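# Straighten a crooked tower of magnetic blocks

## Task

Align the skewed stack of magnetic blocks so that each block sits squarely over the one beneath it, then open the grippers and leave the stack free.

## Robot and tools

Robot: two six-joint arms, left_arm and right_arm, each ending in a parallel two-finger gripper with a wrist camera. Their root links sit in the scene frame at left_arm (-0.031, +0.267, 0) m, quat_wxyz (+0.995, 0, 0, -0.104) and right_arm (-0.047, -0.360, 0) m, quat_wxyz (+0.999, 0, 0, -0.049). The scene frame has its origin on the table surface midway between the arms, +z up, +x pointing out across the table, and left_arm on the +y side. The names left and right refer to the arms, not to sides of any picture.

Gripper geometry: the fingers extend along the gripper's +z axis and close along its y axis. end_effector_position is the point between the finger pads, roughly 1 cm short of the fingertips.

execute_actions takes "actions", a list holding zero or one item, plus an optional "pictures" boolean.
- Empty list: no command; returns the current state with camera images.
- Action: {"rows": [[...]], "steps": N}. N is 9 to 15 (default 15); each step lasts 1/30 s. You give 1 to 15 rows; row k is applied on step k and the final row repeats for any leftover steps.
- Wait: {"steps": N} with no rows, N up to 300. It returns once N steps have passed since the previous result, and your reply time is counted inside those steps.
Images come back only for an empty list or when "pictures": true.

Each row is one flat list of 14 numbers covering both arms, even if one arm is idle: left_arm waist, shoulder, elbow, wrist pitch, wrist yaw, wrist roll, opening, then the same seven for right_arm. The six joint numbers are absolute target angles in radians in joint space, the same values shown under Joint positions; they are not Cartesian and not offsets. Stated ranges per arm: waist -2.880 to 2.880, shoulder 0.000 to 3.142, elbow 0.000 to 3.019, wrist pitch -1.693 to 1.571, wrist yaw -1.571 to 1.571, wrist roll -2.094 to 2.094. A target more than 0.019 rad outside a range, and farther out than the joint currently is, gets the whole call refused (nothing is sent). True ends may differ from the stated ones by up to 0.019 rad; targets beyond the true end are clipped there, and the result may print "joint sent to its limit", possibly about an earlier action. Missing that line does not prove there is room left.

Opening is an absolute value in [-1, 1]: +1 fully open, -1 closed. Away from the extremes, the fingers go to the point where grip_measured equals your number. To hold something, command about 0.03 below grip_measured for a firm grip, or a smaller margin for a gentler one. Each pad pushes at most about 50 to 62 N (less on some grippers, and less on parts under about 2 mm thick); first contact can spike briefly.

Motion limits: each step, a joint's target is kept within a fixed lead of its measured angle (waist 0.264, shoulder 0.32, elbow 0.276, wrist pitch 0.33, wrist yaw 0.186, wrist roll 0.522 rad), and if the targets would put the gripper more than 70 mm from where it is, all that arm's targets are pulled back toward current angles. Large moves therefore take several actions.

Timing: every action's result is captured 9 steps before it ends; those last steps run while you think, and the next action begins after them. Between commands the arms keep heading for the last row sent until everything has nearly stopped (a blocked or very slow move counts) or a step is HELD; after that only a new action moves them further. Fingers already moving keep moving.

Result lines: the state line `left_arm: …` | `right_arm: …` gives each gripper's end_effector_position (m) and end_effector_quat_wxyz in the scene frame; printed positions can be off, more so at long reach. Joint positions and Joint velocities list each arm's six joints (rad, rad/s) followed by the finger-pad gap (m, m/s; 0.094 m fully open). grip_measured is the measured opening on the command scale; each gripper may read off by up to about 1 mm, consistently. "joint command not followed" means a clearance check altered or blocked joint targets on some steps while the rest of the row still ran. HELD marks steps where your row, wholly or partly, was not sent. MOTOR HOT appears from 85 °C; at 100 °C an OVER-TEMPERATURE FAULT makes that arm stop holding and drop until it cools. Holding loads, even while you think, heats motors.

Cameras: cam_left_wrist and cam_right_wrist, both fisheye, 504x504, focal lengths near 413 and 419 px, theta_max_deg 51.462, with T_world_to_cam mapping the scene frame to the camera frame (OpenCV style: +z forward, +x right, +y down). Poses follow each arm's joints; results with pictures list any camera whose numbers changed. Calibration can be slightly off.

zoom_image: {"camera": "cam_left_wrist" or "cam_right_wrist", "region": [x0, y0, x1, y1]} in pixels of that camera's latest image, (0,0) at top-left, at most 504 by 504. It gives a closer view and moves nothing.

read_manual: optional "section" (only "licences"); returns licence texts, no motion.

finished_scene: {"scene": n} ends the current scene irreversibly and reports whether the goal was met; the next task appears in its result. Sending a reply with no tool call ends everything.

Avoid: knocking or placing anything off the table, letting the arms collide or press on each other, dropping, slamming, or shoving the blocks hard. Occasional outside tugs or pushes may disturb held or loose items. Open the grippers and leave the stack steady before finishing; it must stay aligned. Smooth, quick, low-effort motion is preferred.

Each tool is called after "Call:" as a command line: name --argument value for each argument, lists and objects as JSON in quotes; but a table of rows of numbers goes row by row, as --pt "numbers of a row", without its own name.

## Session

Call:
execute_actions --actions '[]'

Scene clock: 0.00 s of 6600.00 s.
left_arm: end_effector_position=(-0.0313, -0.1193, +0.1994) grip_measured=+1.000 end_effector_quat_wxyz=(-0.041, +0.875, -0.219, +0.429) | right_arm: end_effector_position=(+0.1976, -0.4452, +0.3278) grip_measured=+1.000 end_effector_quat_wxyz=(+0.140, -0.386, +0.895, -0.172)
Joint positions: left_arm=[-1.707  1.465  1.104 -1.445 -0.868  1.607  0.094] | right_arm=[-0.177  0.744  1.044 -1.431  0.088 -1.109  0.094]
Joint velocities: left_arm=[-0.005 -0.015  0.012 -0.007 -0.037 -0.081  0.   ] | right_arm=[-0.005 -0.005 -0.002 -0.012  0.037 -0.066  0.   ]
Motor temperatures (°C, as the motors report them): left_arm=[24 25 23 25 22 25] | right_arm=[25 23 25 22 22 25]

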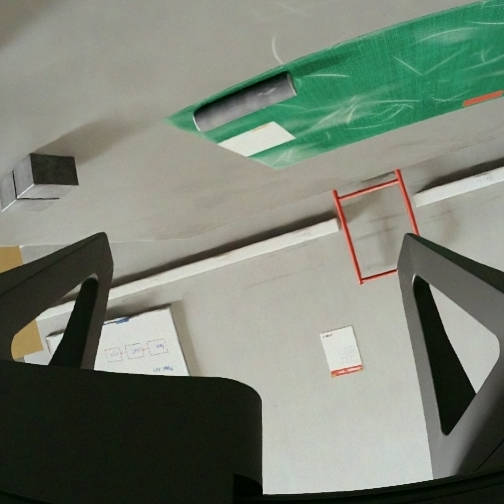

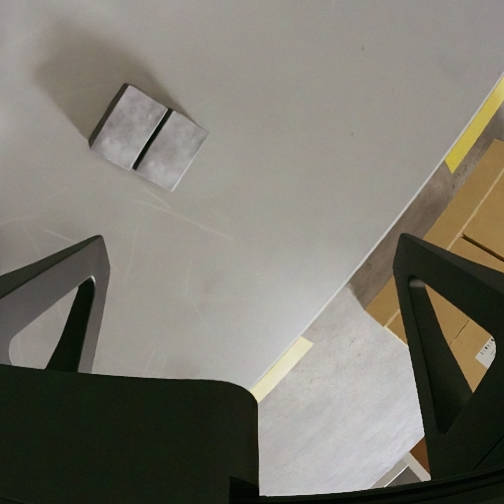

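Call:
zoom_image --camera "cam_left_wrist" --region '[0, 120, 120, 240]'

Call:
zoom_image --camera "cam_right_wrist" --region '[60, 50, 240, 230]'

Region (0, 120, 120, 240) of cam_left_wrist's 504x504 image, scaled by 4.200, with more detail than that image has.

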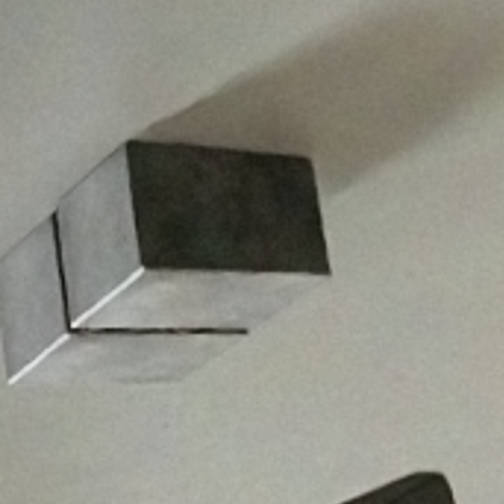

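Region (60, 50, 240, 230) of cam_right_wrist's 504x504 image, scaled by 2.800, with more detail than that image has.

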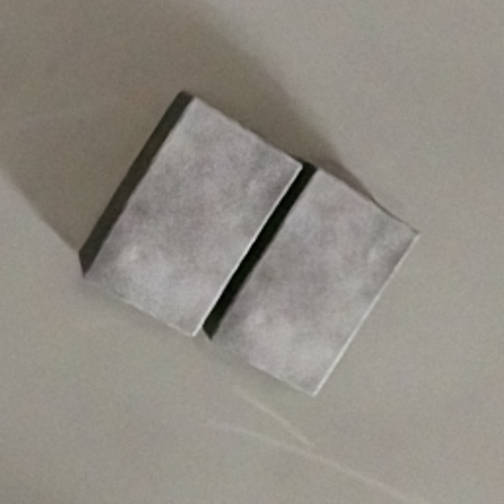

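Call:
execute_actions --actions '[{"rows":[[-0.1,0.75,1.1,-0.7,0,0,1, 0.3,0.75,1.1,-0.7,0,0,1]]}]'

Call:
execute_actions --actions '[{"steps":60}]' --pictures true

Scene clock: 2.77 s of 6600.00 s.
left_arm: end_effector_position=(-0.0102, -0.1439, +0.2189) grip_measured=+1.000 end_effector_quat_wxyz=(+0.153, +0.954, +0.060, +0.251) | right_arm: end_effector_position=(+0.2895, -0.3534, +0.3839) grip_measured=+1.000 end_effector_quat_wxyz=(+0.377, -0.335, +0.852, -0.144)
Joint positions: left_arm=[-1.535  1.293  1.082 -1.155 -0.565  1.331  0.094] | right_arm=[ 0.126  0.747  1.045 -1.039  0.014 -0.727  0.094]
Joint velocities: left_arm=[ 1.206 -1.206 -0.012  1.414  1.179 -1.297  0.   ] | right_arm=[ 1.763  0.005  0.002  2.147 -0.066  1.897  0.   ]
Motor temperatures (°C, as the motors report them): left_arm=[24 25 24 25 22 25] | right_arm=[25 23 26 22 22 25]
Steps of this call (steps 1 to 77: nothing new was sent; steps 78 to 83: the first 6 steps of this action). Readings (joint positions):
78: left_arm=[-1.698 1.454 1.102 -1.416 -0.820 1.568] | right_arm=[-0.162 0.743 1.044 -1.397 0.069 -1.057]
79: left_arm=[-1.679 1.433 1.092 -1.356 -0.761 1.516] | right_arm=[-0.117 0.743 1.044 -1.328 0.048 -0.990]
81: left_arm=[-1.614 1.369 1.082 -1.252 -0.658 1.420] | right_arm=[0.002 0.744 1.045 -1.180 0.024 -0.857]
83: the state above

Scene clock: 4.77 s of 6600.00 s.
left_arm: end_effector_position=(+0.3331, +0.1549, +0.4683) grip_measured=+1.000 end_effector_quat_wxyz=(+0.550, +0.126, +0.822, -0.080) | right_arm: end_effector_position=(+0.3252, -0.2808, +0.4548) grip_measured=+1.000 end_effector_quat_wxyz=(+0.545, -0.094, +0.831, +0.054)
Joint positions: left_arm=[-0.09   0.754  1.082 -0.721 -0.002  0.008  0.094] | right_arm=[ 0.309  0.749  1.055 -0.717 -0.    -0.013  0.094]
Joint velocities: left_arm=[-0.015 -0.005 -0.022  0.002  0.022 -0.037  0.   ] | right_arm=[ 0.005 -0.005  0.002 -0.002  0.007 -0.037  0.   ]
Motor temperatures (°C, as the motors report them): left_arm=[24 25 24 25 22 25] | right_arm=[25 23 27 22 22 25]
Kept back: nothing.
Steps of this call (steps 1 to 9: the last 9 steps of your previous action; steps 10 to 60: the robot went on to your last target). Readings (joint positions):
1: left_arm=[-1.494 1.252 1.082 -1.109 -0.521 1.288] | right_arm=[0.183 0.747 1.045 -0.963 0.009 -0.655]
2: left_arm=[-1.453 1.211 1.082 -1.065 -0.479 1.246] | right_arm=[0.231 0.749 1.045 -0.886 0.006 -0.570]
4: left_arm=[-1.374 1.129 1.082 -0.981 -0.399 1.166] | right_arm=[0.294 0.749 1.049 -0.773 0.000 -0.384]
8: left_arm=[-1.218 0.968 1.082 -0.862 -0.234 1.002] | right_arm=[0.309 0.749 1.055 -0.718 -0.000 -0.164]
60: the state above
All arms were judged still, so your last target was given up. Only a new action makes them travel on or press farther. Fingers that are still opening or closing keep moving.
camera_calibration (this result's frames):
cam_left_wrist: T_world_to_cam=[[-0.280164, -0.959941, 0.00462493, 0.23903], [-0.823501, 0.237862, -0.515041, 0.485402], [0.493309, -0.148105, -0.857153, 0.384194], [0, 0, 0, 1]] pos_world=[0.27717, 0.170898, 0.57821]
cam_right_wrist: T_world_to_cam=[[0.206886, -0.977824, 0.0325256, -0.360725], [-0.843714, -0.195145, -0.500065, 0.452384], [0.495323, 0.0760139, -0.865377, 0.379049], [0, 0, 0, 1]] pos_world=[0.26856, -0.293258, 0.565974]

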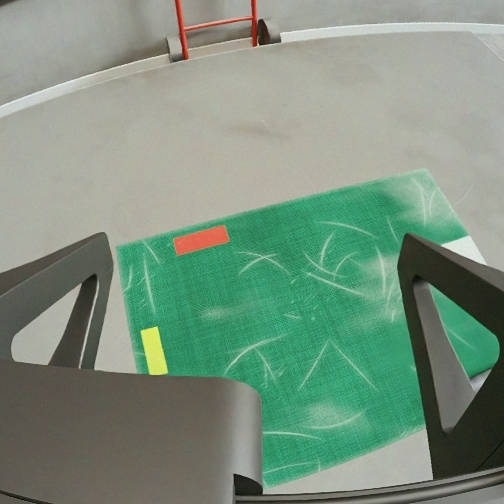

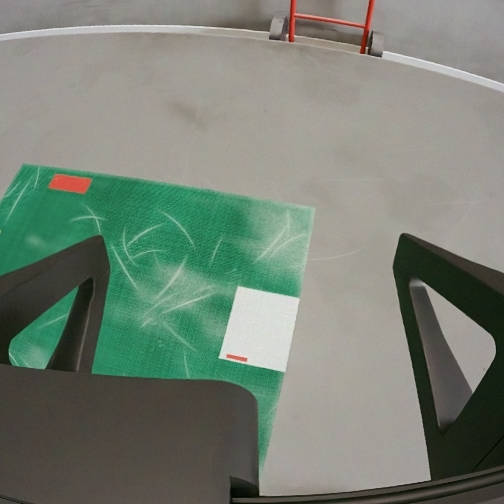

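Look nearer and to the left.

Call:
execute_actions --actions '[{"rows":[[0.5,0.5,1.0,-1.3,0,0,1, 0.8,0.5,1.0,-1.3,0,0,1]]}]'

Call:
execute_actions --actions '[{"steps":30}]' --pictures true

Scene clock: 9.67 s of 6600.00 s.
left_arm: end_effector_position=(+0.2637, +0.2480, +0.4060) grip_measured=+1.000 end_effector_quat_wxyz=(+0.446, +0.032, +0.894, -0.013) | right_arm: end_effector_position=(+0.2144, -0.2284, +0.4085) grip_measured=+1.000 end_effector_quat_wxyz=(+0.437, -0.213, +0.868, +0.100)
Joint positions: left_arm=[ 0.147  0.604  1.015 -1.057  0.003  0.008  0.094] | right_arm=[ 0.568  0.597  1.018 -1.061  0.003 -0.013  0.094]
Joint velocities: left_arm=[ 1.861 -0.943 -0.208 -2.181 -0.037 -0.022  0.   ] | right_arm=[ 1.949 -0.962 -0.066 -2.151  0.022  0.007  0.   ]
Motor temperatures (°C, as the motors report them): left_arm=[24 25 26 25 22 25] | right_arm=[25 23 30 22 22 25]
Steps of this call (steps 1 to 90: nothing new was sent; then 1.70 s passed at rest; steps 91 to 96: the first 6 steps of this action). Readings (joint positions):
91: left_arm=[-0.080 0.746 1.080 -0.747 0.003 0.008] | right_arm=[0.320 0.741 1.054 -0.744 0.004 -0.013]
92: left_arm=[-0.053 0.728 1.070 -0.799 0.004 0.008] | right_arm=[0.351 0.724 1.049 -0.799 0.005 -0.013]
94: left_arm=[0.034 0.670 1.037 -0.917 0.004 0.008] | right_arm=[0.448 0.664 1.028 -0.921 0.005 -0.013]
96: the state above

Scene clock: 10.67 s of 6600.00 s.
left_arm: end_effector_position=(+0.1869, +0.3353, +0.3804) grip_measured=+1.000 end_effector_quat_wxyz=(+0.378, -0.138, +0.914, +0.060) | right_arm: end_effector_position=(+0.1268, -0.2098, +0.3854) grip_measured=+1.000 end_effector_quat_wxyz=(+0.361, -0.328, +0.862, +0.133)
Joint positions: left_arm=[ 0.512  0.493  0.998 -1.291 -0.003  0.005  0.094] | right_arm=[ 0.811  0.499  1.01  -1.291 -0.003 -0.013  0.094]
Joint velocities: left_arm=[-0.005 -0.015 -0.002 -0.017 -0.051 -0.022  0.   ] | right_arm=[ 0.005  0.005  0.002 -0.007  0.022  0.066  0.   ]
Motor temperatures (°C, as the motors report them): left_arm=[24 25 26 25 22 25] | right_arm=[25 23 30 22 22 25]
Kept back: nothing.
Steps of this call (steps 1 to 9: the last 9 steps of your previous action; steps 10 to 30: the robot went on to your last target). Readings (joint positions):
1: left_arm=[0.215 0.572 1.008 -1.128 0.002 0.008] | right_arm=[0.639 0.564 1.015 -1.133 0.003 -0.013]
2: left_arm=[0.295 0.542 1.003 -1.189 0.001 0.008] | right_arm=[0.710 0.533 1.013 -1.195 -0.000 -0.013]
4: left_arm=[0.452 0.496 0.998 -1.262 -0.003 0.006] | right_arm=[0.801 0.487 1.010 -1.264 -0.003 -0.013]
8: left_arm=[0.525 0.475 0.998 -1.290 -0.004 0.005] | right_arm=[0.813 0.473 1.010 -1.290 -0.003 -0.013]
30: the state above
All arms were judged still, so your last target was given up. Only a new action makes them travel on or press farther. Fingers that are still opening or closing keep moving.
camera_calibration (this result's frames):
cam_left_wrist: T_world_to_cam=[[0.31557, -0.948902, -0.000127168, 0.258464], [-0.938617, -0.31213, -0.146876, 0.342719], [0.139331, 0.046469, -0.989155, 0.458827], [0, 0, 0, 1]] pos_world=[0.17619, 0.330909, 0.504221]
cam_right_wrist: T_world_to_cam=[[0.662148, -0.748806, 0.0291605, -0.256353], [-0.73712, -0.657835, -0.154618, 0.0204417], [0.134962, 0.080885, -0.987544, 0.505691], [0, 0, 0, 1]] pos_world=[0.116563, -0.219415, 0.510028]

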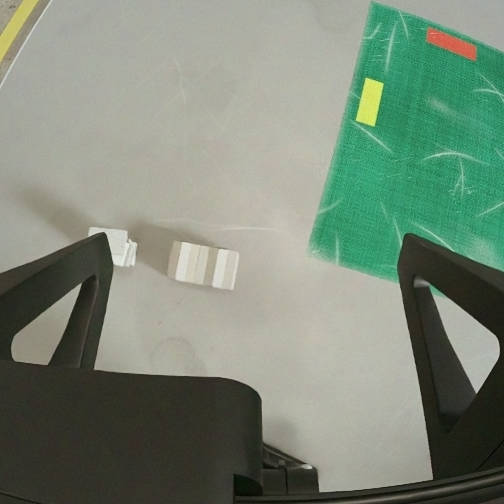

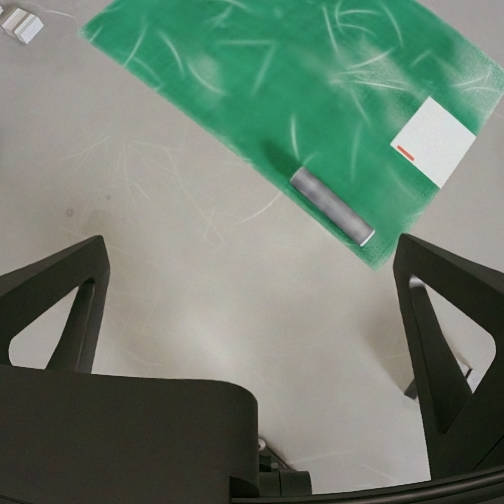

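Call:
execute_actions --actions '[{"rows":[[1.04,0.5,0.6,-1.0,0,0,1, 0.3,0.1,0.1,-0.2,0,0,1]]}]'

Call:
execute_actions --actions '[{"steps":30}]' --pictures true

Scene clock: 11.33 s of 6600.00 s.
left_arm: end_effector_position=(+0.1855, +0.3982, +0.2810) grip_measured=+1.000 end_effector_quat_wxyz=(+0.349, -0.249, +0.898, +0.098) | right_arm: end_effector_position=(+0.1748, -0.2961, +0.3297) grip_measured=+1.000 end_effector_quat_wxyz=(+0.603, -0.117, +0.785, +0.082)
Joint positions: left_arm=[ 0.757  0.481  0.736 -1.085  0.003  0.005  0.094] | right_arm=[ 0.381  0.076  0.527 -0.712 -0.    -0.012  0.094]
Joint velocities: left_arm=[ 1.695  0.103 -1.424  0.584 -0.022 -0.051  0.   ] | right_arm=[-1.744 -1.333 -1.995  2.23   0.022 -0.022  0.   ]
Motor temperatures (°C, as the motors report them): left_arm=[24 25 26 25 22 25] | right_arm=[25 23 30 22 22 25]
Steps of this call (steps 1 to 14: nothing new was sent; steps 15 to 20: the first 6 steps of this action). Readings (joint positions):
15: left_arm=[0.524 0.490 0.978 -1.259 0.001 0.005] | right_arm=[0.787 0.472 0.974 -1.223 -0.008 -0.013]
16: left_arm=[0.559 0.480 0.939 -1.198 0.002 0.005] | right_arm=[0.718 0.407 0.892 -1.099 -0.008 -0.013]
18: left_arm=[0.653 0.476 0.841 -1.128 0.002 0.005] | right_arm=[0.539 0.221 0.693 -0.883 -0.004 -0.012]
20: the state above

Scene clock: 12.33 s of 6600.00 s.
left_arm: end_effector_position=(+0.1334, +0.4516, +0.1975) grip_measured=+1.000 end_effector_quat_wxyz=(+0.276, -0.389, +0.870, +0.125) | right_arm: end_effector_position=(+0.2201, -0.3060, +0.1638) grip_measured=+1.000 end_effector_quat_wxyz=(+0.610, -0.084, +0.786, +0.058)
Joint positions: left_arm=[ 1.053  0.508  0.572 -1.019 -0.002  0.004  0.094] | right_arm=[ 0.3    0.108  0.073 -0.218  0.    -0.012  0.094]
Joint velocities: left_arm=[-0.015 -0.015  0.007 -0.027  0.022  0.007  0.   ] | right_arm=[-0.005 -0.005 -0.002 -0.012 -0.081 -0.081  0.   ]
Motor temperatures (°C, as the motors report them): left_arm=[24 25 26 25 22 25] | right_arm=[25 23 30 22 22 25]
Kept back: nothing.
Steps of this call (steps 1 to 9: the last 9 steps of your previous action; steps 10 to 30: the robot went on to your last target). Readings (joint positions):
1: left_arm=[0.821 0.485 0.686 -1.067 0.003 0.005] | right_arm=[0.336 0.044 0.460 -0.641 0.000 -0.012]
2: left_arm=[0.895 0.491 0.642 -1.051 0.003 0.005] | right_arm=[0.312 0.036 0.397 -0.573 0.000 -0.012]
4: left_arm=[1.019 0.505 0.585 -1.038 -0.002 0.005] | right_arm=[0.300 0.050 0.275 -0.434 0.000 -0.012]
8: left_arm=[1.061 0.509 0.572 -1.025 -0.002 0.004] | right_arm=[0.300 0.104 0.090 -0.263 0.000 -0.012]
30: the state above
All arms were judged still, so your last target was given up. Only a new action makes them travel on or press farther. Fingers that are still opening or closing keep moving.
camera_calibration (this result's frames):
cam_left_wrist: T_world_to_cam=[[0.758923, -0.651177, -0.00220037, 0.192517], [-0.650979, -0.758767, 0.022333, 0.431854], [-0.0162123, -0.0155166, -0.999748, 0.330795], [0, 0, 0, 1]] pos_world=[0.140386, 0.458172, 0.32149]
cam_right_wrist: T_world_to_cam=[[0.192206, -0.980886, 0.0303148, -0.351453], [-0.757926, -0.167998, -0.630337, 0.224027], [0.623382, 0.0981781, -0.77573, 0.145131], [0, 0, 0, 1]] pos_world=[0.146875, -0.321348, 0.26445]

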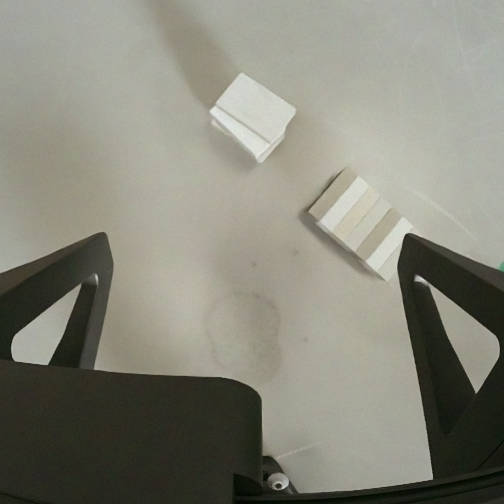

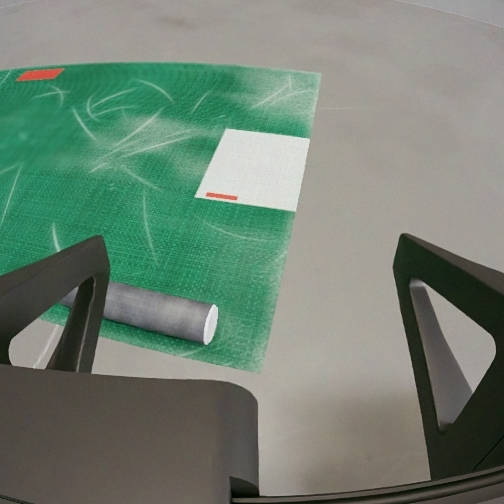

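Call:
zoom_image --camera "cam_left_wrist" --region '[190, 50, 320, 180]'

Region (190, 50, 320, 180) of cam_left_wrist's 504x504 image, scaled by 3.877, with more detail than that image has.

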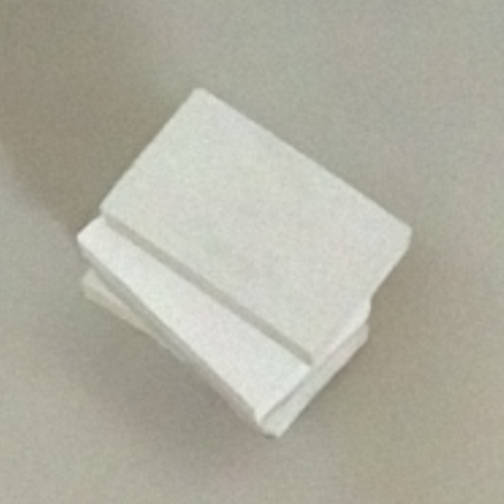

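Call:
execute_actions --actions '[{"rows":[[1.05,1.365,0.878,-1.04,0,-0.96,1, 0.3,0.1,0.1,-0.2,0,0,1]]}]'

Call:
execute_actions --actions '[{"steps":40}]' --pictures true

Scene clock: 13.43 s of 6600.00 s.
left_arm: end_effector_position=(+0.1790, +0.5029, +0.2144) grip_measured=+1.000 end_effector_quat_wxyz=(+0.224, -0.578, +0.784, +0.048) | right_arm: end_effector_position=(+0.2201, -0.3060, +0.1638) grip_measured=+1.000 end_effector_quat_wxyz=(+0.610, -0.084, +0.786, +0.058)
Joint positions: left_arm=[ 1.053  0.857  0.787 -1.04  -0.002 -0.426  0.094] | right_arm=[ 0.3    0.108  0.073 -0.218  0.    -0.012  0.094]
Joint velocities: left_arm=[ 0.005  2.554  1.346 -0.012 -0.022 -2.498  0.   ] | right_arm=[-0.005 -0.015  0.007 -0.017 -0.022 -0.022  0.   ]
Motor temperatures (°C, as the motors report them): left_arm=[24 25 27 25 22 25] | right_arm=[25 23 30 22 22 25]
Steps of this call (steps 1 to 27: nothing new was sent; steps 28 to 33: the first 6 steps of this action). Readings (joint positions):
28: left_arm=[1.053 0.523 0.582 -1.026 -0.002 -0.048] | right_arm=[0.300 0.108 0.073 -0.218 0.000 -0.012]
29: left_arm=[1.053 0.565 0.610 -1.036 -0.002 -0.116] | right_arm=[0.300 0.108 0.073 -0.218 0.000 -0.012]
31: left_arm=[1.053 0.694 0.693 -1.040 -0.002 -0.256] | right_arm=[0.300 0.108 0.073 -0.218 0.000 -0.012]
33: the state above

Scene clock: 14.77 s of 6600.00 s.
left_arm: end_effector_position=(+0.2024, +0.5289, +0.0812) grip_measured=+1.000 end_effector_quat_wxyz=(-0.011, +0.782, -0.623, -0.000) | right_arm: end_effector_position=(+0.2201, -0.3060, +0.1638) grip_measured=+1.000 end_effector_quat_wxyz=(+0.610, -0.084, +0.786, +0.058)
Joint positions: left_arm=[ 1.053  1.37   0.855 -1.034 -0.002 -0.952  0.094] | right_arm=[ 0.3    0.108  0.073 -0.218  0.    -0.012  0.094]
Joint velocities: left_arm=[-0.015  0.005 -0.002 -0.002 -0.022  0.022  0.   ] | right_arm=[-0.015 -0.015  0.007 -0.017  0.037 -0.066  0.   ]
Motor temperatures (°C, as the motors report them): left_arm=[24 25 27 25 22 25] | right_arm=[25 23 31 22 22 25]
Kept back: nothing.
Steps of this call (steps 1 to 9: the last 9 steps of your previous action; steps 10 to 40: the robot went on to your last target). Readings (joint positions):
1: left_arm=[1.053 0.945 0.829 -1.039 -0.002 -0.511] | right_arm=[0.300 0.108 0.073 -0.218 0.000 -0.012]
2: left_arm=[1.053 1.030 0.860 -1.036 -0.002 -0.579] | right_arm=[0.300 0.108 0.073 -0.218 0.000 -0.012]
4: left_arm=[1.053 1.190 0.884 -1.031 -0.002 -0.681] | right_arm=[0.300 0.108 0.073 -0.218 0.000 -0.012]
8: left_arm=[1.053 1.418 0.870 -1.030 -0.002 -0.840] | right_arm=[0.300 0.108 0.073 -0.218 0.000 -0.012]
40: the state above
camera_calibration (this result's frames):
cam_left_wrist: T_world_to_cam=[[0.970782, 0.239856, 0.00716929, -0.324729], [0.190636, -0.78903, 0.584028, 0.338086], [0.145739, -0.565597, -0.811702, 0.459757], [0, 0, 0, 1]] pos_world=[0.183785, 0.604686, 0.178062]
cam_right_wrist: T_world_to_cam=[[0.192206, -0.980886, 0.0303148, -0.351453], [-0.757926, -0.167998, -0.630337, 0.224027], [0.623382, 0.0981781, -0.77573, 0.145131], [0, 0, 0, 1]] pos_world=[0.146875, -0.321348, 0.26445]

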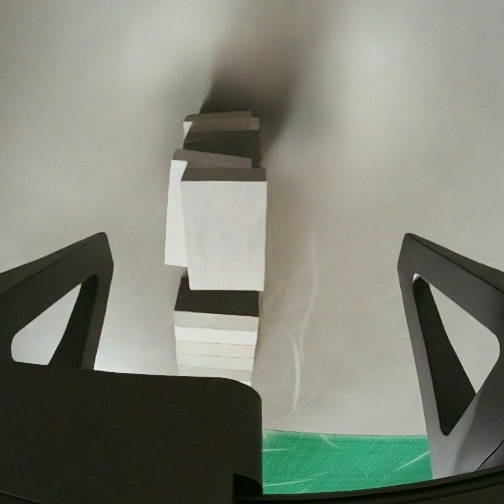

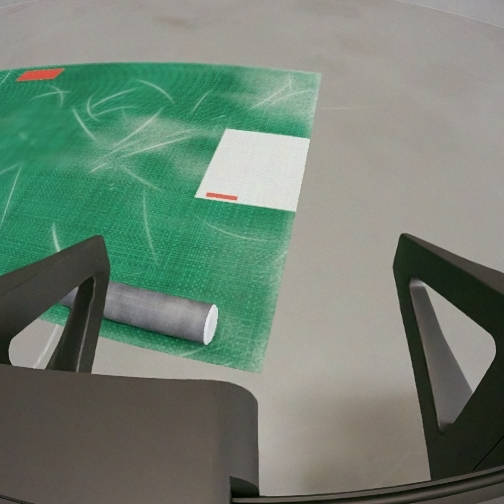

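Call:
execute_actions --actions '[{"rows":[[1.065,1.36,0.87,-1.05,0,-0.96,1, 0.3,0.1,0.1,-0.2,0,0,1],[1.065,1.36,0.87,-1.05,0,-0.96,1, 0.3,0.1,0.1,-0.2,0,0,1],[1.065,1.36,0.87,-1.05,0,-0.96,1, 0.3,0.1,0.1,-0.2,0,0,1],[1.065,1.375,0.86,-1.03,0,-0.96,1, 0.3,0.1,0.1,-0.2,0,0,1],[1.065,1.39,0.85,-1.0,0,-0.96,1, 0.3,0.1,0.1,-0.2,0,0,1],[1.065,1.405,0.84,-0.975,0,-0.96,1, 0.3,0.1,0.1,-0.2,0,0,1],[1.065,1.42,0.828,-0.95,0,-0.96,1, 0.3,0.1,0.1,-0.2,0,0,1],[1.065,1.435,0.816,-0.925,0,-0.96,1, 0.3,0.1,0.1,-0.2,0,0,1],[1.065,1.45,0.805,-0.9,0,-0.96,1, 0.3,0.1,0.1,-0.2,0,0,1],[1.065,1.46,0.797,-0.88,0,-0.96,1, 0.3,0.1,0.1,-0.2,0,0,1],[1.065,1.468,0.79,-0.865,0,-0.96,1, 0.3,0.1,0.1,-0.2,0,0,1],[1.065,1.473,0.787,-0.855,0,-0.96,1, 0.3,0.1,0.1,-0.2,0,0,1]]}]'

Call:
execute_actions --actions '[{"steps":25}]' --pictures true

Scene clock: 15.47 s of 6600.00 s.
left_arm: end_effector_position=(+0.2036, +0.5304, +0.0798) grip_measured=+1.000 end_effector_quat_wxyz=(-0.015, +0.782, -0.623, -0.000) | right_arm: end_effector_position=(+0.2201, -0.3060, +0.1638) grip_measured=+1.000 end_effector_quat_wxyz=(+0.610, -0.084, +0.786, +0.058)
Joint positions: left_arm=[ 1.053  1.372  0.853 -1.022 -0.002 -0.953  0.094] | right_arm=[ 0.3    0.108  0.073 -0.218  0.    -0.012  0.094]
Joint velocities: left_arm=[ 0.005  0.073 -0.066  0.476  0.022  0.022  0.   ] | right_arm=[-0.005  0.005  0.022 -0.007 -0.007  0.066  0.   ]
Motor temperatures (°C, as the motors report them): left_arm=[24 25 27 25 22 25] | right_arm=[25 23 31 22 22 25]
Steps of this call (steps 1 to 15: the robot went on to your last target; steps 16 to 21: the first 6 steps of this action). Readings (joint positions):
16: left_arm=[1.053 1.370 0.855 -1.035 -0.002 -0.953] | right_arm=[0.300 0.108 0.073 -0.218 0.000 -0.012]
17: left_arm=[1.053 1.370 0.855 -1.036 -0.002 -0.953] | right_arm=[0.300 0.108 0.073 -0.218 0.000 -0.012]
19: left_arm=[1.053 1.370 0.855 -1.038 -0.002 -0.953] | right_arm=[0.300 0.108 0.073 -0.218 0.000 -0.012]
21: the state above

Scene clock: 16.30 s of 6600.00 s.
left_arm: end_effector_position=(+0.2004, +0.5267, +0.0205) grip_measured=+1.000 end_effector_quat_wxyz=(+0.000, +0.782, -0.623, -0.001) | right_arm: end_effector_position=(+0.2201, -0.3060, +0.1638) grip_measured=+1.000 end_effector_quat_wxyz=(+0.610, -0.084, +0.786, +0.058)
Joint positions: left_arm=[ 1.053  1.484  0.78  -0.867 -0.002 -0.953  0.094] | right_arm=[ 0.3    0.108  0.073 -0.218  0.    -0.012  0.094]
Joint velocities: left_arm=[ 0.005  0.005 -0.002 -0.007 -0.007  0.066  0.   ] | right_arm=[-0.005  0.015 -0.012  0.007  0.066 -0.066  0.   ]
Motor temperatures (°C, as the motors report them): left_arm=[24 25 27 25 22 25] | right_arm=[25 23 31 22 22 25]
Kept back: nothing.
Steps of this call (steps 1 to 9: the last 9 steps of your previous action; steps 10 to 25: the robot went on to your last target). Readings (joint positions):
1: left_arm=[1.053 1.376 0.849 -1.003 -0.002 -0.953] | right_arm=[0.300 0.108 0.073 -0.218 0.000 -0.012]
2: left_arm=[1.053 1.384 0.843 -0.981 -0.002 -0.953] | right_arm=[0.300 0.108 0.073 -0.218 0.000 -0.012]
4: left_arm=[1.053 1.410 0.826 -0.933 -0.002 -0.953] | right_arm=[0.300 0.108 0.073 -0.218 0.000 -0.012]
8: left_arm=[1.053 1.470 0.789 -0.877 -0.002 -0.953] | right_arm=[0.300 0.108 0.073 -0.218 0.000 -0.012]
25: the state above
camera_calibration (this result's frames):
cam_left_wrist: T_world_to_cam=[[0.970567, 0.240561, -0.0113932, -0.321754], [0.20005, -0.778976, 0.594287, 0.364756], [0.134087, -0.579074, -0.804173, 0.418776], [0, 0, 0, 1]] pos_world=[0.183162, 0.60404, 0.116332]
cam_right_wrist: T_world_to_cam=[[0.192206, -0.980886, 0.0303148, -0.351453], [-0.757926, -0.167998, -0.630337, 0.224027], [0.623382, 0.0981781, -0.77573, 0.145131], [0, 0, 0, 1]] pos_world=[0.146875, -0.321348, 0.26445]

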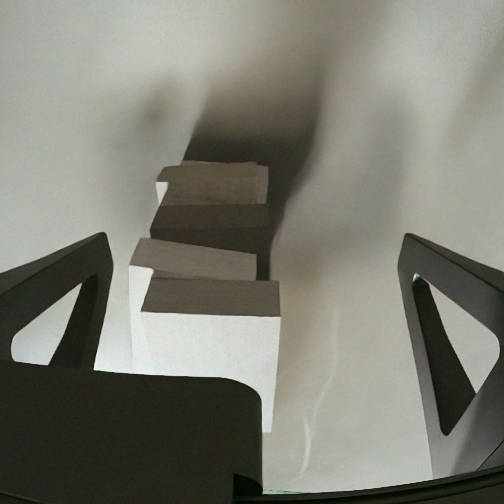

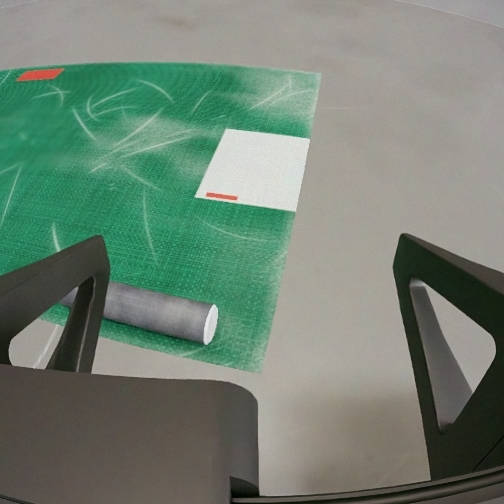

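Call:
execute_actions --actions '[{"rows":[[1.085,1.473,0.764,-0.835,0,-0.96,0.4, 0.3,0.1,0.1,-0.2,0,0,1]]}]'

Call:
execute_actions --actions '[{"steps":15}]' --pictures true

Scene clock: 16.93 s of 6600.00 s.
left_arm: end_effector_position=(+0.1937, +0.5295, +0.0166) grip_measured=+0.403 end_effector_quat_wxyz=(-0.002, +0.788, -0.615, -0.001) | right_arm: end_effector_position=(+0.2201, -0.3060, +0.1638) grip_measured=+1.000 end_effector_quat_wxyz=(+0.610, -0.084, +0.786, +0.058)
Joint positions: left_arm=[ 1.072  1.484  0.766 -0.849 -0.002 -0.953  0.066] | right_arm=[ 0.3    0.108  0.073 -0.218  0.    -0.012  0.094]
Joint velocities: left_arm=[ 0.073  0.015 -0.022 -0.002  0.007 -0.022 -0.002] | right_arm=[ 0.005 -0.005 -0.002  0.007  0.007 -0.022  0.   ]
Motor temperatures (°C, as the motors report them): left_arm=[24 25 27 25 22 25] | right_arm=[25 23 31 22 22 25]
Steps of this call (steps 1 to 13: the robot went on to your last target; steps 14 to 19: the first 6 steps of this action). Readings (joint positions):
14: left_arm=[1.054 1.484 0.778 -0.863 -0.002 -0.953] | right_arm=[0.300 0.108 0.073 -0.218 0.000 -0.012]
15: left_arm=[1.056 1.484 0.775 -0.856 -0.002 -0.953] | right_arm=[0.300 0.108 0.073 -0.218 0.000 -0.012]
17: left_arm=[1.065 1.484 0.770 -0.850 -0.002 -0.953] | right_arm=[0.300 0.108 0.073 -0.218 0.000 -0.012]
19: the state above

Scene clock: 17.43 s of 6600.00 s.
left_arm: end_effector_position=(+0.1928, +0.5301, +0.0163) grip_measured=+0.402 end_effector_quat_wxyz=(-0.002, +0.789, -0.614, -0.001) | right_arm: end_effector_position=(+0.2201, -0.3060, +0.1638) grip_measured=+1.000 end_effector_quat_wxyz=(+0.610, -0.084, +0.786, +0.058)
Joint positions: left_arm=[ 1.075  1.484  0.765 -0.848 -0.002 -0.953  0.066] | right_arm=[ 0.3    0.108  0.073 -0.218  0.    -0.012  0.094]
Joint velocities: left_arm=[-0.015 -0.005 -0.002 -0.022 -0.051  0.095 -0.   ] | right_arm=[-0.005 -0.005 -0.022  0.012 -0.007  0.037  0.   ]
Motor temperatures (°C, as the motors report them): left_arm=[24 25 27 25 22 25] | right_arm=[25 23 31 22 22 25]
Kept back: nothing.
Steps of this call (steps 1 to 9: the last 9 steps of your previous action; steps 10 to 15: the robot went on to your last target). Readings (joint positions):
1: left_arm=[1.074 1.484 0.766 -0.849 -0.002 -0.953] | right_arm=[0.300 0.108 0.073 -0.218 0.000 -0.012]
2: left_arm=[1.075 1.484 0.765 -0.849 -0.002 -0.953] | right_arm=[0.300 0.108 0.073 -0.218 0.000 -0.012]
4: left_arm=[1.075 1.484 0.765 -0.848 -0.002 -0.953] | right_arm=[0.300 0.108 0.073 -0.218 0.000 -0.012]
8: left_arm=[1.075 1.484 0.765 -0.848 -0.002 -0.953] | right_arm=[0.300 0.108 0.073 -0.218 0.000 -0.012]
15: the state above
All arms were judged still, so your last target was given up. Only a new action makes them travel on or press farther. Fingers that are still opening or closing keep moving.
camera_calibration (this result's frames):
cam_left_wrist: T_world_to_cam=[[0.964837, 0.262746, -0.00730104, -0.326013], [0.21592, -0.776434, 0.592054, 0.367037], [0.149891, -0.572813, -0.805865, 0.412047], [0, 0, 0, 1]] pos_world=[0.173537, 0.606665, 0.112368]
cam_right_wrist: T_world_to_cam=[[0.192206, -0.980886, 0.0303148, -0.351453], [-0.757926, -0.167998, -0.630337, 0.224027], [0.623382, 0.0981781, -0.77573, 0.145131], [0, 0, 0, 1]] pos_world=[0.146875, -0.321348, 0.26445]

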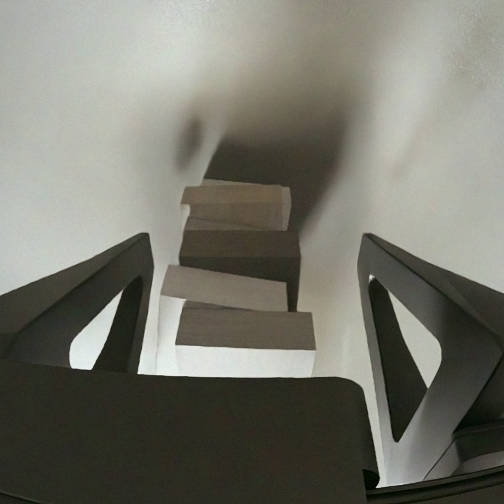

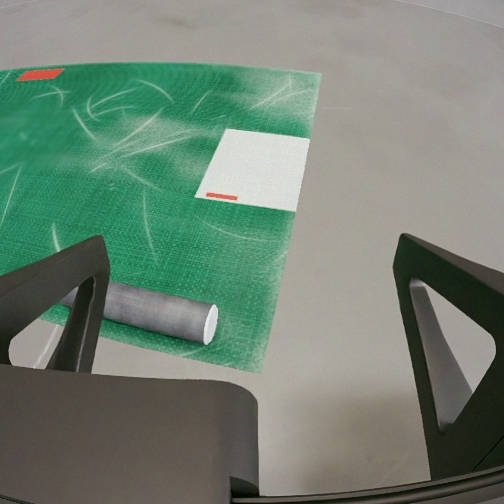

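Call:
execute_actions --actions '[{"rows":[[1.085,1.473,0.752,-0.825,0,-0.96,0.3, 0.3,0.1,0.1,-0.2,0,0,1],[1.085,1.473,0.752,-0.825,0,-0.96,0.2, 0.3,0.1,0.1,-0.2,0,0,1],[1.085,1.473,0.752,-0.825,0,-0.96,0.1, 0.3,0.1,0.1,-0.2,0,0,1],[1.085,1.473,0.752,-0.825,0,-0.96,0.05, 0.3,0.1,0.1,-0.2,0,0,1],[1.085,1.473,0.752,-0.825,0,-0.96,0.0, 0.3,0.1,0.1,-0.2,0,0,1],[1.085,1.473,0.752,-0.825,0,-0.96,-0.05, 0.3,0.1,0.1,-0.2,0,0,1],[1.085,1.473,0.752,-0.825,0,-0.96,-0.1, 0.3,0.1,0.1,-0.2,0,0,1],[1.085,1.473,0.752,-0.825,0,-0.96,-0.14, 0.3,0.1,0.1,-0.2,0,0,1],[1.085,1.473,0.752,-0.825,0,-0.96,-0.18, 0.3,0.1,0.1,-0.2,0,0,1],[1.085,1.473,0.752,-0.825,0,-0.96,-0.22, 0.3,0.1,0.1,-0.2,0,0,1],[1.085,1.473,0.752,-0.825,0,-0.96,-0.26, 0.3,0.1,0.1,-0.2,0,0,1],[1.085,1.473,0.752,-0.825,0,-0.96,-0.3, 0.3,0.1,0.1,-0.2,0,0,1],[1.085,1.473,0.752,-0.825,0,-0.96,-0.34, 0.3,0.1,0.1,-0.2,0,0,1],[1.085,1.473,0.752,-0.825,0,-0.96,-0.38, 0.3,0.1,0.1,-0.2,0,0,1],[1.085,1.473,0.752,-0.825,0,-0.96,-0.42, 0.3,0.1,0.1,-0.2,0,0,1]]}]'

Call:
execute_actions --actions '[{"steps":20}]' --pictures true

Scene clock: 18.27 s of 6600.00 s.
left_arm: end_effector_position=(+0.1908, +0.5277, +0.0132) grip_measured=-0.024 end_effector_quat_wxyz=(-0.001, +0.789, -0.614, -0.001) | right_arm: end_effector_position=(+0.2201, -0.3060, +0.1638) grip_measured=+1.000 end_effector_quat_wxyz=(+0.610, -0.084, +0.786, +0.058)
Joint positions: left_arm=[ 1.075  1.484  0.754 -0.838 -0.002 -0.953  0.046] | right_arm=[ 0.3    0.108  0.073 -0.218  0.    -0.012  0.094]
Joint velocities: left_arm=[-0.005  0.005 -0.037 -0.007 -0.051 -0.11  -0.05 ] | right_arm=[-0.015 -0.005  0.022  0.002 -0.066 -0.007  0.   ]
Motor temperatures (°C, as the motors report them): left_arm=[24 25 27 25 22 25] | right_arm=[25 23 32 22 22 25]
Steps of this call (steps 1 to 19: nothing new was sent; steps 20 to 25: the first 6 steps of this action). Readings (joint positions):
20: left_arm=[1.075 1.484 0.764 -0.845 -0.002 -0.953] | right_arm=[0.300 0.108 0.073 -0.218 0.000 -0.012]
21: left_arm=[1.075 1.484 0.762 -0.842 -0.002 -0.953] | right_arm=[0.300 0.108 0.073 -0.218 0.000 -0.012]
23: left_arm=[1.075 1.484 0.757 -0.838 -0.002 -0.953] | right_arm=[0.300 0.108 0.073 -0.218 0.000 -0.012]
25: the state above

Scene clock: 18.93 s of 6600.00 s.
left_arm: end_effector_position=(+0.1897, +0.5266, +0.0123) grip_measured=-0.412 end_effector_quat_wxyz=(+0.000, +0.789, -0.614, -0.001) | right_arm: end_effector_position=(+0.2201, -0.3060, +0.1638) grip_measured=+1.000 end_effector_quat_wxyz=(+0.610, -0.084, +0.786, +0.058)
Joint positions: left_arm=[ 1.075  1.484  0.751 -0.838 -0.002 -0.953  0.028] | right_arm=[ 0.3    0.108  0.073 -0.218  0.    -0.012  0.094]
Joint velocities: left_arm=[-0.005 -0.005  0.012  0.012 -0.037  0.022 -0.001] | right_arm=[ 0.005 -0.005 -0.007  0.002  0.022 -0.051  0.   ]
Motor temperatures (°C, as the motors report them): left_arm=[24 25 27 25 22 25] | right_arm=[25 23 32 22 22 25]
Kept back: nothing.
Steps of this call (steps 1 to 9: the last 9 steps of your previous action; steps 10 to 15: the robot went on to your last target; steps 16 to 20: nothing new was sent). Readings (joint positions):
1: left_arm=[1.075 1.484 0.754 -0.838 -0.002 -0.953] | right_arm=[0.300 0.108 0.073 -0.218 0.000 -0.012]
2: left_arm=[1.075 1.484 0.753 -0.838 -0.002 -0.953] | right_arm=[0.300 0.108 0.073 -0.218 0.000 -0.012]
4: left_arm=[1.075 1.484 0.752 -0.838 -0.002 -0.953] | right_arm=[0.300 0.108 0.073 -0.218 0.000 -0.012]
8: left_arm=[1.075 1.484 0.751 -0.838 -0.002 -0.953] | right_arm=[0.300 0.108 0.073 -0.218 0.000 -0.012]
20: the state above
All arms were judged still, so your last target was given up. Only a new action makes them travel on or press farther. Fingers that are still opening or closing keep moving.
camera_calibration (this result's frames):
cam_left_wrist: T_world_to_cam=[[0.964707, 0.263085, -0.0112933, -0.322228], [0.218147, -0.77443, 0.59386, 0.365845], [0.14749, -0.575365, -0.804489, 0.409015], [0, 0, 0, 1]] pos_world=[0.170722, 0.603427, 0.108148]
cam_right_wrist: T_world_to_cam=[[0.192206, -0.980886, 0.0303148, -0.351453], [-0.757926, -0.167998, -0.630337, 0.224027], [0.623382, 0.0981781, -0.77573, 0.145131], [0, 0, 0, 1]] pos_world=[0.146875, -0.321348, 0.26445]

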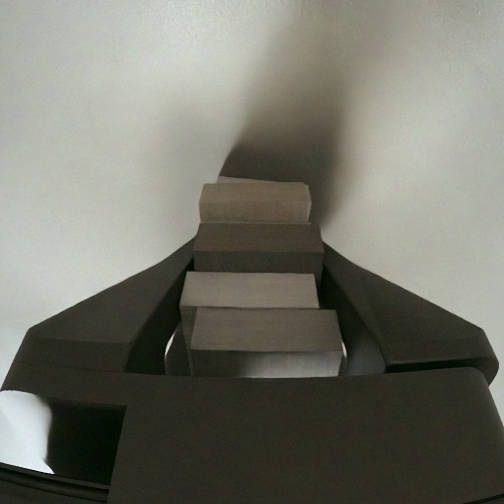

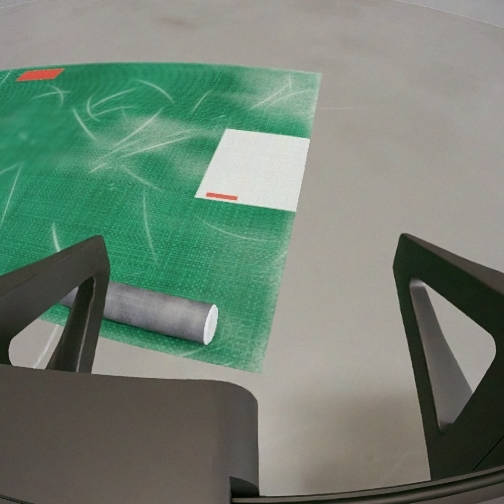

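Call:
execute_actions --actions '[{"rows":[[1.085,1.473,0.752,-0.825,0,-0.96,-0.44, 0.3,0.1,0.1,-0.2,0,0,1],[1.085,1.473,0.752,-0.825,0,-0.96,-0.46, 0.3,0.1,0.1,-0.2,0,0,1],[1.085,1.473,0.752,-0.825,0,-0.96,-0.48, 0.3,0.1,0.1,-0.2,0,0,1],[1.085,1.473,0.752,-0.825,0,-0.96,-0.5, 0.3,0.1,0.1,-0.2,0,0,1]]}]'

Call:
execute_actions --actions '[{"steps":15}]' --pictures true

Scene clock: 19.47 s of 6600.00 s.
left_arm: end_effector_position=(+0.1897, +0.5266, +0.0123) grip_measured=-0.435 end_effector_quat_wxyz=(+0.000, +0.789, -0.614, -0.001) | right_arm: end_effector_position=(+0.2201, -0.3060, +0.1638) grip_measured=+1.000 end_effector_quat_wxyz=(+0.610, -0.084, +0.786, +0.058)
Joint positions: left_arm=[ 1.075  1.484  0.751 -0.838 -0.002 -0.953  0.027] | right_arm=[ 0.3    0.108  0.073 -0.218  0.    -0.012  0.094]
Joint velocities: left_arm=[ 0.005 -0.005 -0.012 -0.002 -0.051 -0.022 -0.   ] | right_arm=[-0.005  0.005 -0.007 -0.002  0.022  0.022  0.   ]
Motor temperatures (°C, as the motors report them): left_arm=[24 25 27 25 22 25] | right_arm=[25 23 32 22 22 25]
Steps of this call (steps 1 to 10: nothing new was sent; steps 11 to 16: the first 6 steps of this action). Readings (joint positions):
11: left_arm=[1.075 1.484 0.751 -0.838 -0.002 -0.953] | right_arm=[0.300 0.108 0.073 -0.218 0.000 -0.012]
12: left_arm=[1.075 1.484 0.751 -0.838 -0.002 -0.953] | right_arm=[0.300 0.108 0.073 -0.218 0.000 -0.012]
14: left_arm=[1.075 1.484 0.751 -0.838 -0.002 -0.953] | right_arm=[0.300 0.108 0.073 -0.218 0.000 -0.012]
16: the state above

Scene clock: 19.97 s of 6600.00 s.
left_arm: end_effector_position=(+0.1897, +0.5266, +0.0123) grip_measured=-0.435 end_effector_quat_wxyz=(+0.000, +0.789, -0.614, -0.001) | right_arm: end_effector_position=(+0.2201, -0.3060, +0.1638) grip_measured=+1.000 end_effector_quat_wxyz=(+0.610, -0.084, +0.786, +0.058)
Joint positions: left_arm=[ 1.075  1.484  0.751 -0.838 -0.002 -0.953  0.027] | right_arm=[ 0.3    0.108  0.073 -0.218  0.    -0.012  0.094]
Joint velocities: left_arm=[-0.005  0.015  0.022 -0.002 -0.022  0.037 -0.   ] | right_arm=[-0.005 -0.005 -0.002 -0.002 -0.037 -0.022  0.   ]
Motor temperatures (°C, as the motors report them): left_arm=[24 25 27 25 22 25] | right_arm=[25 23 32 22 22 25]
Kept back: nothing.
Steps of this call (steps 1 to 9: the last 9 steps of your previous action; steps 10 to 15: the robot went on to your last target). Readings (joint positions):
1: left_arm=[1.075 1.484 0.751 -0.838 -0.002 -0.953] | right_arm=[0.300 0.108 0.073 -0.218 0.000 -0.012]
2: left_arm=[1.075 1.484 0.751 -0.838 -0.002 -0.953] | right_arm=[0.300 0.108 0.073 -0.218 0.000 -0.012]
4: left_arm=[1.075 1.484 0.751 -0.838 -0.002 -0.953] | right_arm=[0.300 0.108 0.073 -0.218 0.000 -0.012]
8: left_arm=[1.075 1.484 0.751 -0.838 -0.002 -0.953] | right_arm=[0.300 0.108 0.073 -0.218 0.000 -0.012]
15: the state above
All arms were judged still, so your last target was given up. Only a new action makes them travel on or press farther. Fingers that are still opening or closing keep moving.
camera_calibration (this result's frames):
cam_left_wrist: T_world_to_cam=[[0.964707, 0.263085, -0.0112933, -0.322228], [0.218147, -0.77443, 0.59386, 0.365845], [0.14749, -0.575365, -0.804489, 0.409015], [0, 0, 0, 1]] pos_world=[0.170722, 0.603427, 0.108148]
cam_right_wrist: T_world_to_cam=[[0.192206, -0.980886, 0.0303148, -0.351453], [-0.757926, -0.167998, -0.630337, 0.224027], [0.623382, 0.0981781, -0.77573, 0.145131], [0, 0, 0, 1]] pos_world=[0.146875, -0.321348, 0.26445]

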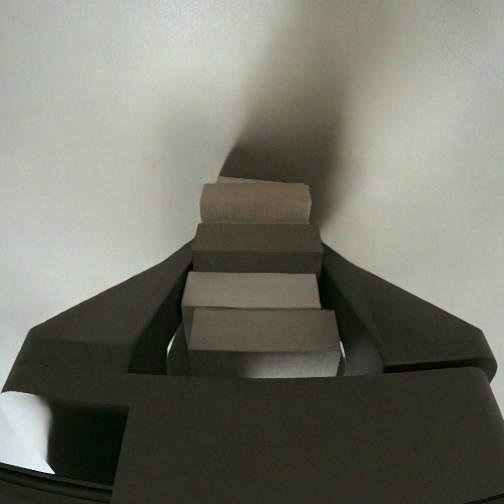

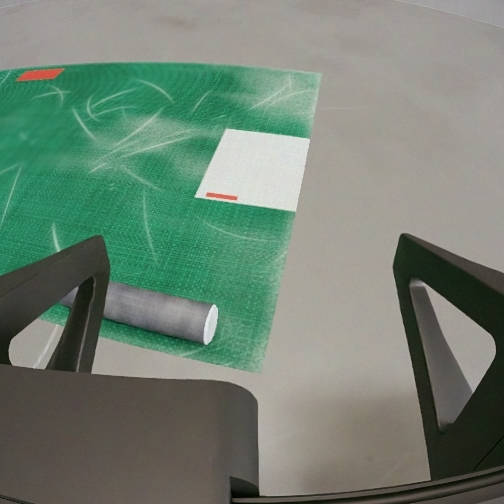

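Call:
execute_actions --actions '[{"rows":[[1.085,1.473,0.752,-0.825,0,-0.96,0.7, 0.3,0.1,0.1,-0.2,0,0,1],[1.085,1.473,0.752,-0.825,0,-0.96,0.7, 0.3,0.1,0.1,-0.2,0,0,1],[1.085,1.473,0.752,-0.825,0,-0.96,0.7, 0.3,0.1,0.1,-0.2,0,0,1],[1.085,1.473,0.752,-0.825,0,-0.96,0.7, 0.3,0.1,0.1,-0.2,0,0,1],[1.085,1.473,0.752,-0.825,0,-0.96,0.7, 0.3,0.1,0.1,-0.2,0,0,1],[1.085,1.473,0.752,-0.825,0,-0.96,0.7, 0.3,0.1,0.1,-0.2,0,0,1],[1.085,1.473,0.752,-0.825,0,-0.7,0.7, 0.3,0.1,0.1,-0.2,0,0,1],[1.085,1.473,0.752,-0.825,0,-0.4,0.7, 0.3,0.1,0.1,-0.2,0,0,1],[1.085,1.473,0.752,-0.825,0,-0.1,0.7, 0.3,0.1,0.1,-0.2,0,0,1],[1.085,1.473,0.752,-0.825,0,0.2,0.7, 0.3,0.1,0.1,-0.2,0,0,1],[1.085,1.473,0.752,-0.825,0,0.45,0.7, 0.3,0.1,0.1,-0.2,0,0,1],[1.085,1.473,0.752,-0.825,0,0.625,0.7, 0.3,0.1,0.1,-0.2,0,0,1]]}]'

Call:
execute_actions --actions '[{"steps":25}]' --pictures true

Scene clock: 20.63 s of 6600.00 s.
left_arm: end_effector_position=(+0.1899, +0.5268, +0.0123) grip_measured=+0.692 end_effector_quat_wxyz=(-0.001, +0.789, -0.614, -0.001) | right_arm: end_effector_position=(+0.2201, -0.3060, +0.1638) grip_measured=+1.000 end_effector_quat_wxyz=(+0.610, -0.084, +0.786, +0.058)
Joint positions: left_arm=[ 1.075  1.484  0.751 -0.837 -0.002 -0.953  0.08 ] | right_arm=[ 0.3    0.108  0.073 -0.218  0.    -0.012  0.094]
Joint velocities: left_arm=[ 0.005  0.015  0.007 -0.017  0.066 -0.007  0.011] | right_arm=[ 0.005  0.005 -0.012  0.017 -0.037 -0.095  0.   ]
Motor temperatures (°C, as the motors report them): left_arm=[24 25 27 25 22 25] | right_arm=[25 23 32 22 22 25]
Steps of this call (steps 1 to 14: nothing new was sent; steps 15 to 20: the first 6 steps of this action). Readings (joint positions):
15: left_arm=[1.075 1.484 0.751 -0.838 -0.002 -0.953] | right_arm=[0.300 0.108 0.073 -0.218 0.000 -0.012]
16: left_arm=[1.075 1.484 0.751 -0.838 -0.002 -0.953] | right_arm=[0.300 0.108 0.073 -0.218 0.000 -0.012]
18: left_arm=[1.075 1.484 0.751 -0.837 -0.002 -0.953] | right_arm=[0.300 0.108 0.073 -0.218 0.000 -0.012]
20: the state above

Scene clock: 21.47 s of 6600.00 s.
left_arm: end_effector_position=(+0.1900, +0.5268, +0.0123) grip_measured=+0.698 end_effector_quat_wxyz=(-0.000, -0.136, +0.991, +0.001) | right_arm: end_effector_position=(+0.2201, -0.3060, +0.1638) grip_measured=+1.000 end_effector_quat_wxyz=(+0.610, -0.084, +0.786, +0.058)
Joint positions: left_arm=[ 1.075  1.484  0.751 -0.837 -0.002  0.593  0.08 ] | right_arm=[ 0.3    0.108  0.073 -0.218  0.    -0.012  0.094]
Joint velocities: left_arm=[ 0.015 -0.005 -0.017 -0.012  0.066  0.168 -0.   ] | right_arm=[-0.015 -0.015  0.007 -0.002  0.022  0.037  0.   ]
Motor temperatures (°C, as the motors report them): left_arm=[24 25 27 25 22 25] | right_arm=[25 23 32 22 22 25]
Kept back: nothing.
Steps of this call (steps 1 to 9: the last 9 steps of your previous action; steps 10 to 25: the robot went on to your last target). Readings (joint positions):
1: left_arm=[1.075 1.484 0.751 -0.837 -0.002 -0.917] | right_arm=[0.300 0.108 0.073 -0.218 0.000 -0.012]
2: left_arm=[1.075 1.484 0.751 -0.837 -0.002 -0.830] | right_arm=[0.300 0.108 0.073 -0.218 0.000 -0.012]
4: left_arm=[1.075 1.484 0.751 -0.837 -0.002 -0.632] | right_arm=[0.300 0.108 0.073 -0.218 0.000 -0.012]
8: left_arm=[1.075 1.484 0.751 -0.837 -0.002 -0.238] | right_arm=[0.300 0.108 0.073 -0.218 0.000 -0.012]
25: the state above
camera_calibration (this result's frames):
cam_left_wrist: T_world_to_cam=[[0.286789, -0.957912, -0.0125114, 0.44953], [-0.767732, -0.237624, 0.595082, 0.270475], [-0.573009, -0.161057, -0.803568, 0.327732], [0, 0, 0, 1]] pos_world=[0.266525, 0.547666, 0.108024]
cam_right_wrist: T_world_to_cam=[[0.192206, -0.980886, 0.0303148, -0.351453], [-0.757926, -0.167998, -0.630337, 0.224027], [0.623382, 0.0981781, -0.77573, 0.145131], [0, 0, 0, 1]] pos_world=[0.146875, -0.321348, 0.26445]

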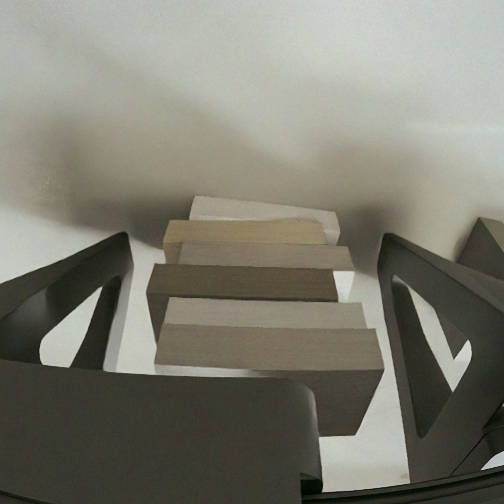

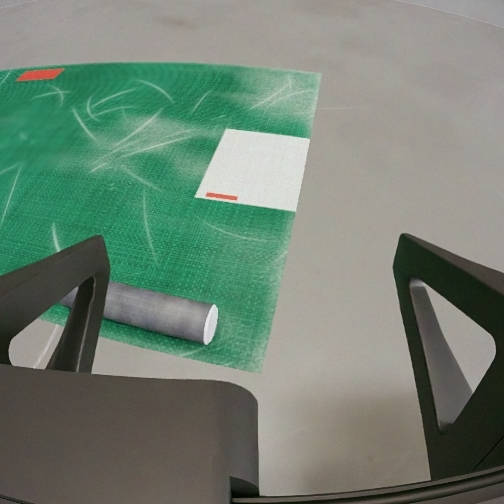

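Call:
execute_actions --actions '[{"rows":[[1.085,1.497,0.748,-0.815,0,0.625,0.4, 0.3,0.1,0.1,-0.2,0,0,1]],"steps":12}]'

Call:
execute_actions --actions '[{"steps":10}]'

Scene clock: 21.97 s of 6600.00 s.
left_arm: end_effector_position=(+0.1909, +0.5279, +0.0121) grip_measured=+0.411 end_effector_quat_wxyz=(+0.002, -0.124, +0.992, +0.003) | right_arm: end_effector_position=(+0.2201, -0.3060, +0.1638) grip_measured=+1.000 end_effector_quat_wxyz=(+0.610, -0.084, +0.786, +0.058)
Joint positions: left_arm=[ 1.075  1.485  0.751 -0.83  -0.002  0.617  0.066] | right_arm=[ 0.3    0.108  0.073 -0.218  0.    -0.012  0.094]
Joint velocities: left_arm=[-0.015  0.024  0.027  0.051 -0.051  0.037 -0.017] | right_arm=[-0.005 -0.005 -0.012 -0.017 -0.037 -0.037  0.   ]
Motor temperatures (°C, as the motors report them): left_arm=[24 25 26 25 22 25] | right_arm=[25 23 32 22 22 25]
Steps of this call (steps 1 to 12: the robot went on to your last target; steps 13 to 15: the first 3 steps of this action). Readings (joint positions):
13: left_arm=[1.075 1.484 0.751 -0.835 -0.002 0.616] | right_arm=[0.300 0.108 0.073 -0.218 0.000 -0.012]
14: left_arm=[1.075 1.484 0.751 -0.833 -0.002 0.616] | right_arm=[0.300 0.108 0.073 -0.218 0.000 -0.012]
15: the state above

Scene clock: 22.30 s of 6600.00 s.
left_arm: end_effector_position=(+0.1912, +0.5283, +0.0116) grip_measured=+0.402 end_effector_quat_wxyz=(+0.002, -0.124, +0.992, +0.003) | right_arm: end_effector_position=(+0.2201, -0.3060, +0.1638) grip_measured=+1.000 end_effector_quat_wxyz=(+0.610, -0.084, +0.786, +0.058)
Joint positions: left_arm=[ 1.075  1.486  0.751 -0.828 -0.002  0.617  0.066] | right_arm=[ 0.3    0.108  0.073 -0.218  0.    -0.012  0.094]
Joint velocities: left_arm=[ 0.005  0.005 -0.002  0.017  0.007  0.007  0.   ] | right_arm=[ 0.005 -0.015  0.012 -0.002 -0.095 -0.007  0.   ]
Motor temperatures (°C, as the motors report them): left_arm=[24 25 26 25 22 25] | right_arm=[25 23 32 22 22 25]
Kept back: nothing.
Steps of this call (steps 1 to 9: the last 9 steps of your previous action; step 10: the robot went on to your last target). Readings (joint positions):
1: left_arm=[1.075 1.485 0.751 -0.829 -0.002 0.617] | right_arm=[0.300 0.108 0.073 -0.218 0.000 -0.012]
2: left_arm=[1.075 1.486 0.751 -0.828 -0.002 0.617] | right_arm=[0.300 0.108 0.073 -0.218 0.000 -0.012]
4: left_arm=[1.075 1.486 0.751 -0.828 -0.002 0.617] | right_arm=[0.300 0.108 0.073 -0.218 0.000 -0.012]
8: left_arm=[1.075 1.486 0.751 -0.828 -0.002 0.617] | right_arm=[0.300 0.108 0.073 -0.218 0.000 -0.012]
10: the state above


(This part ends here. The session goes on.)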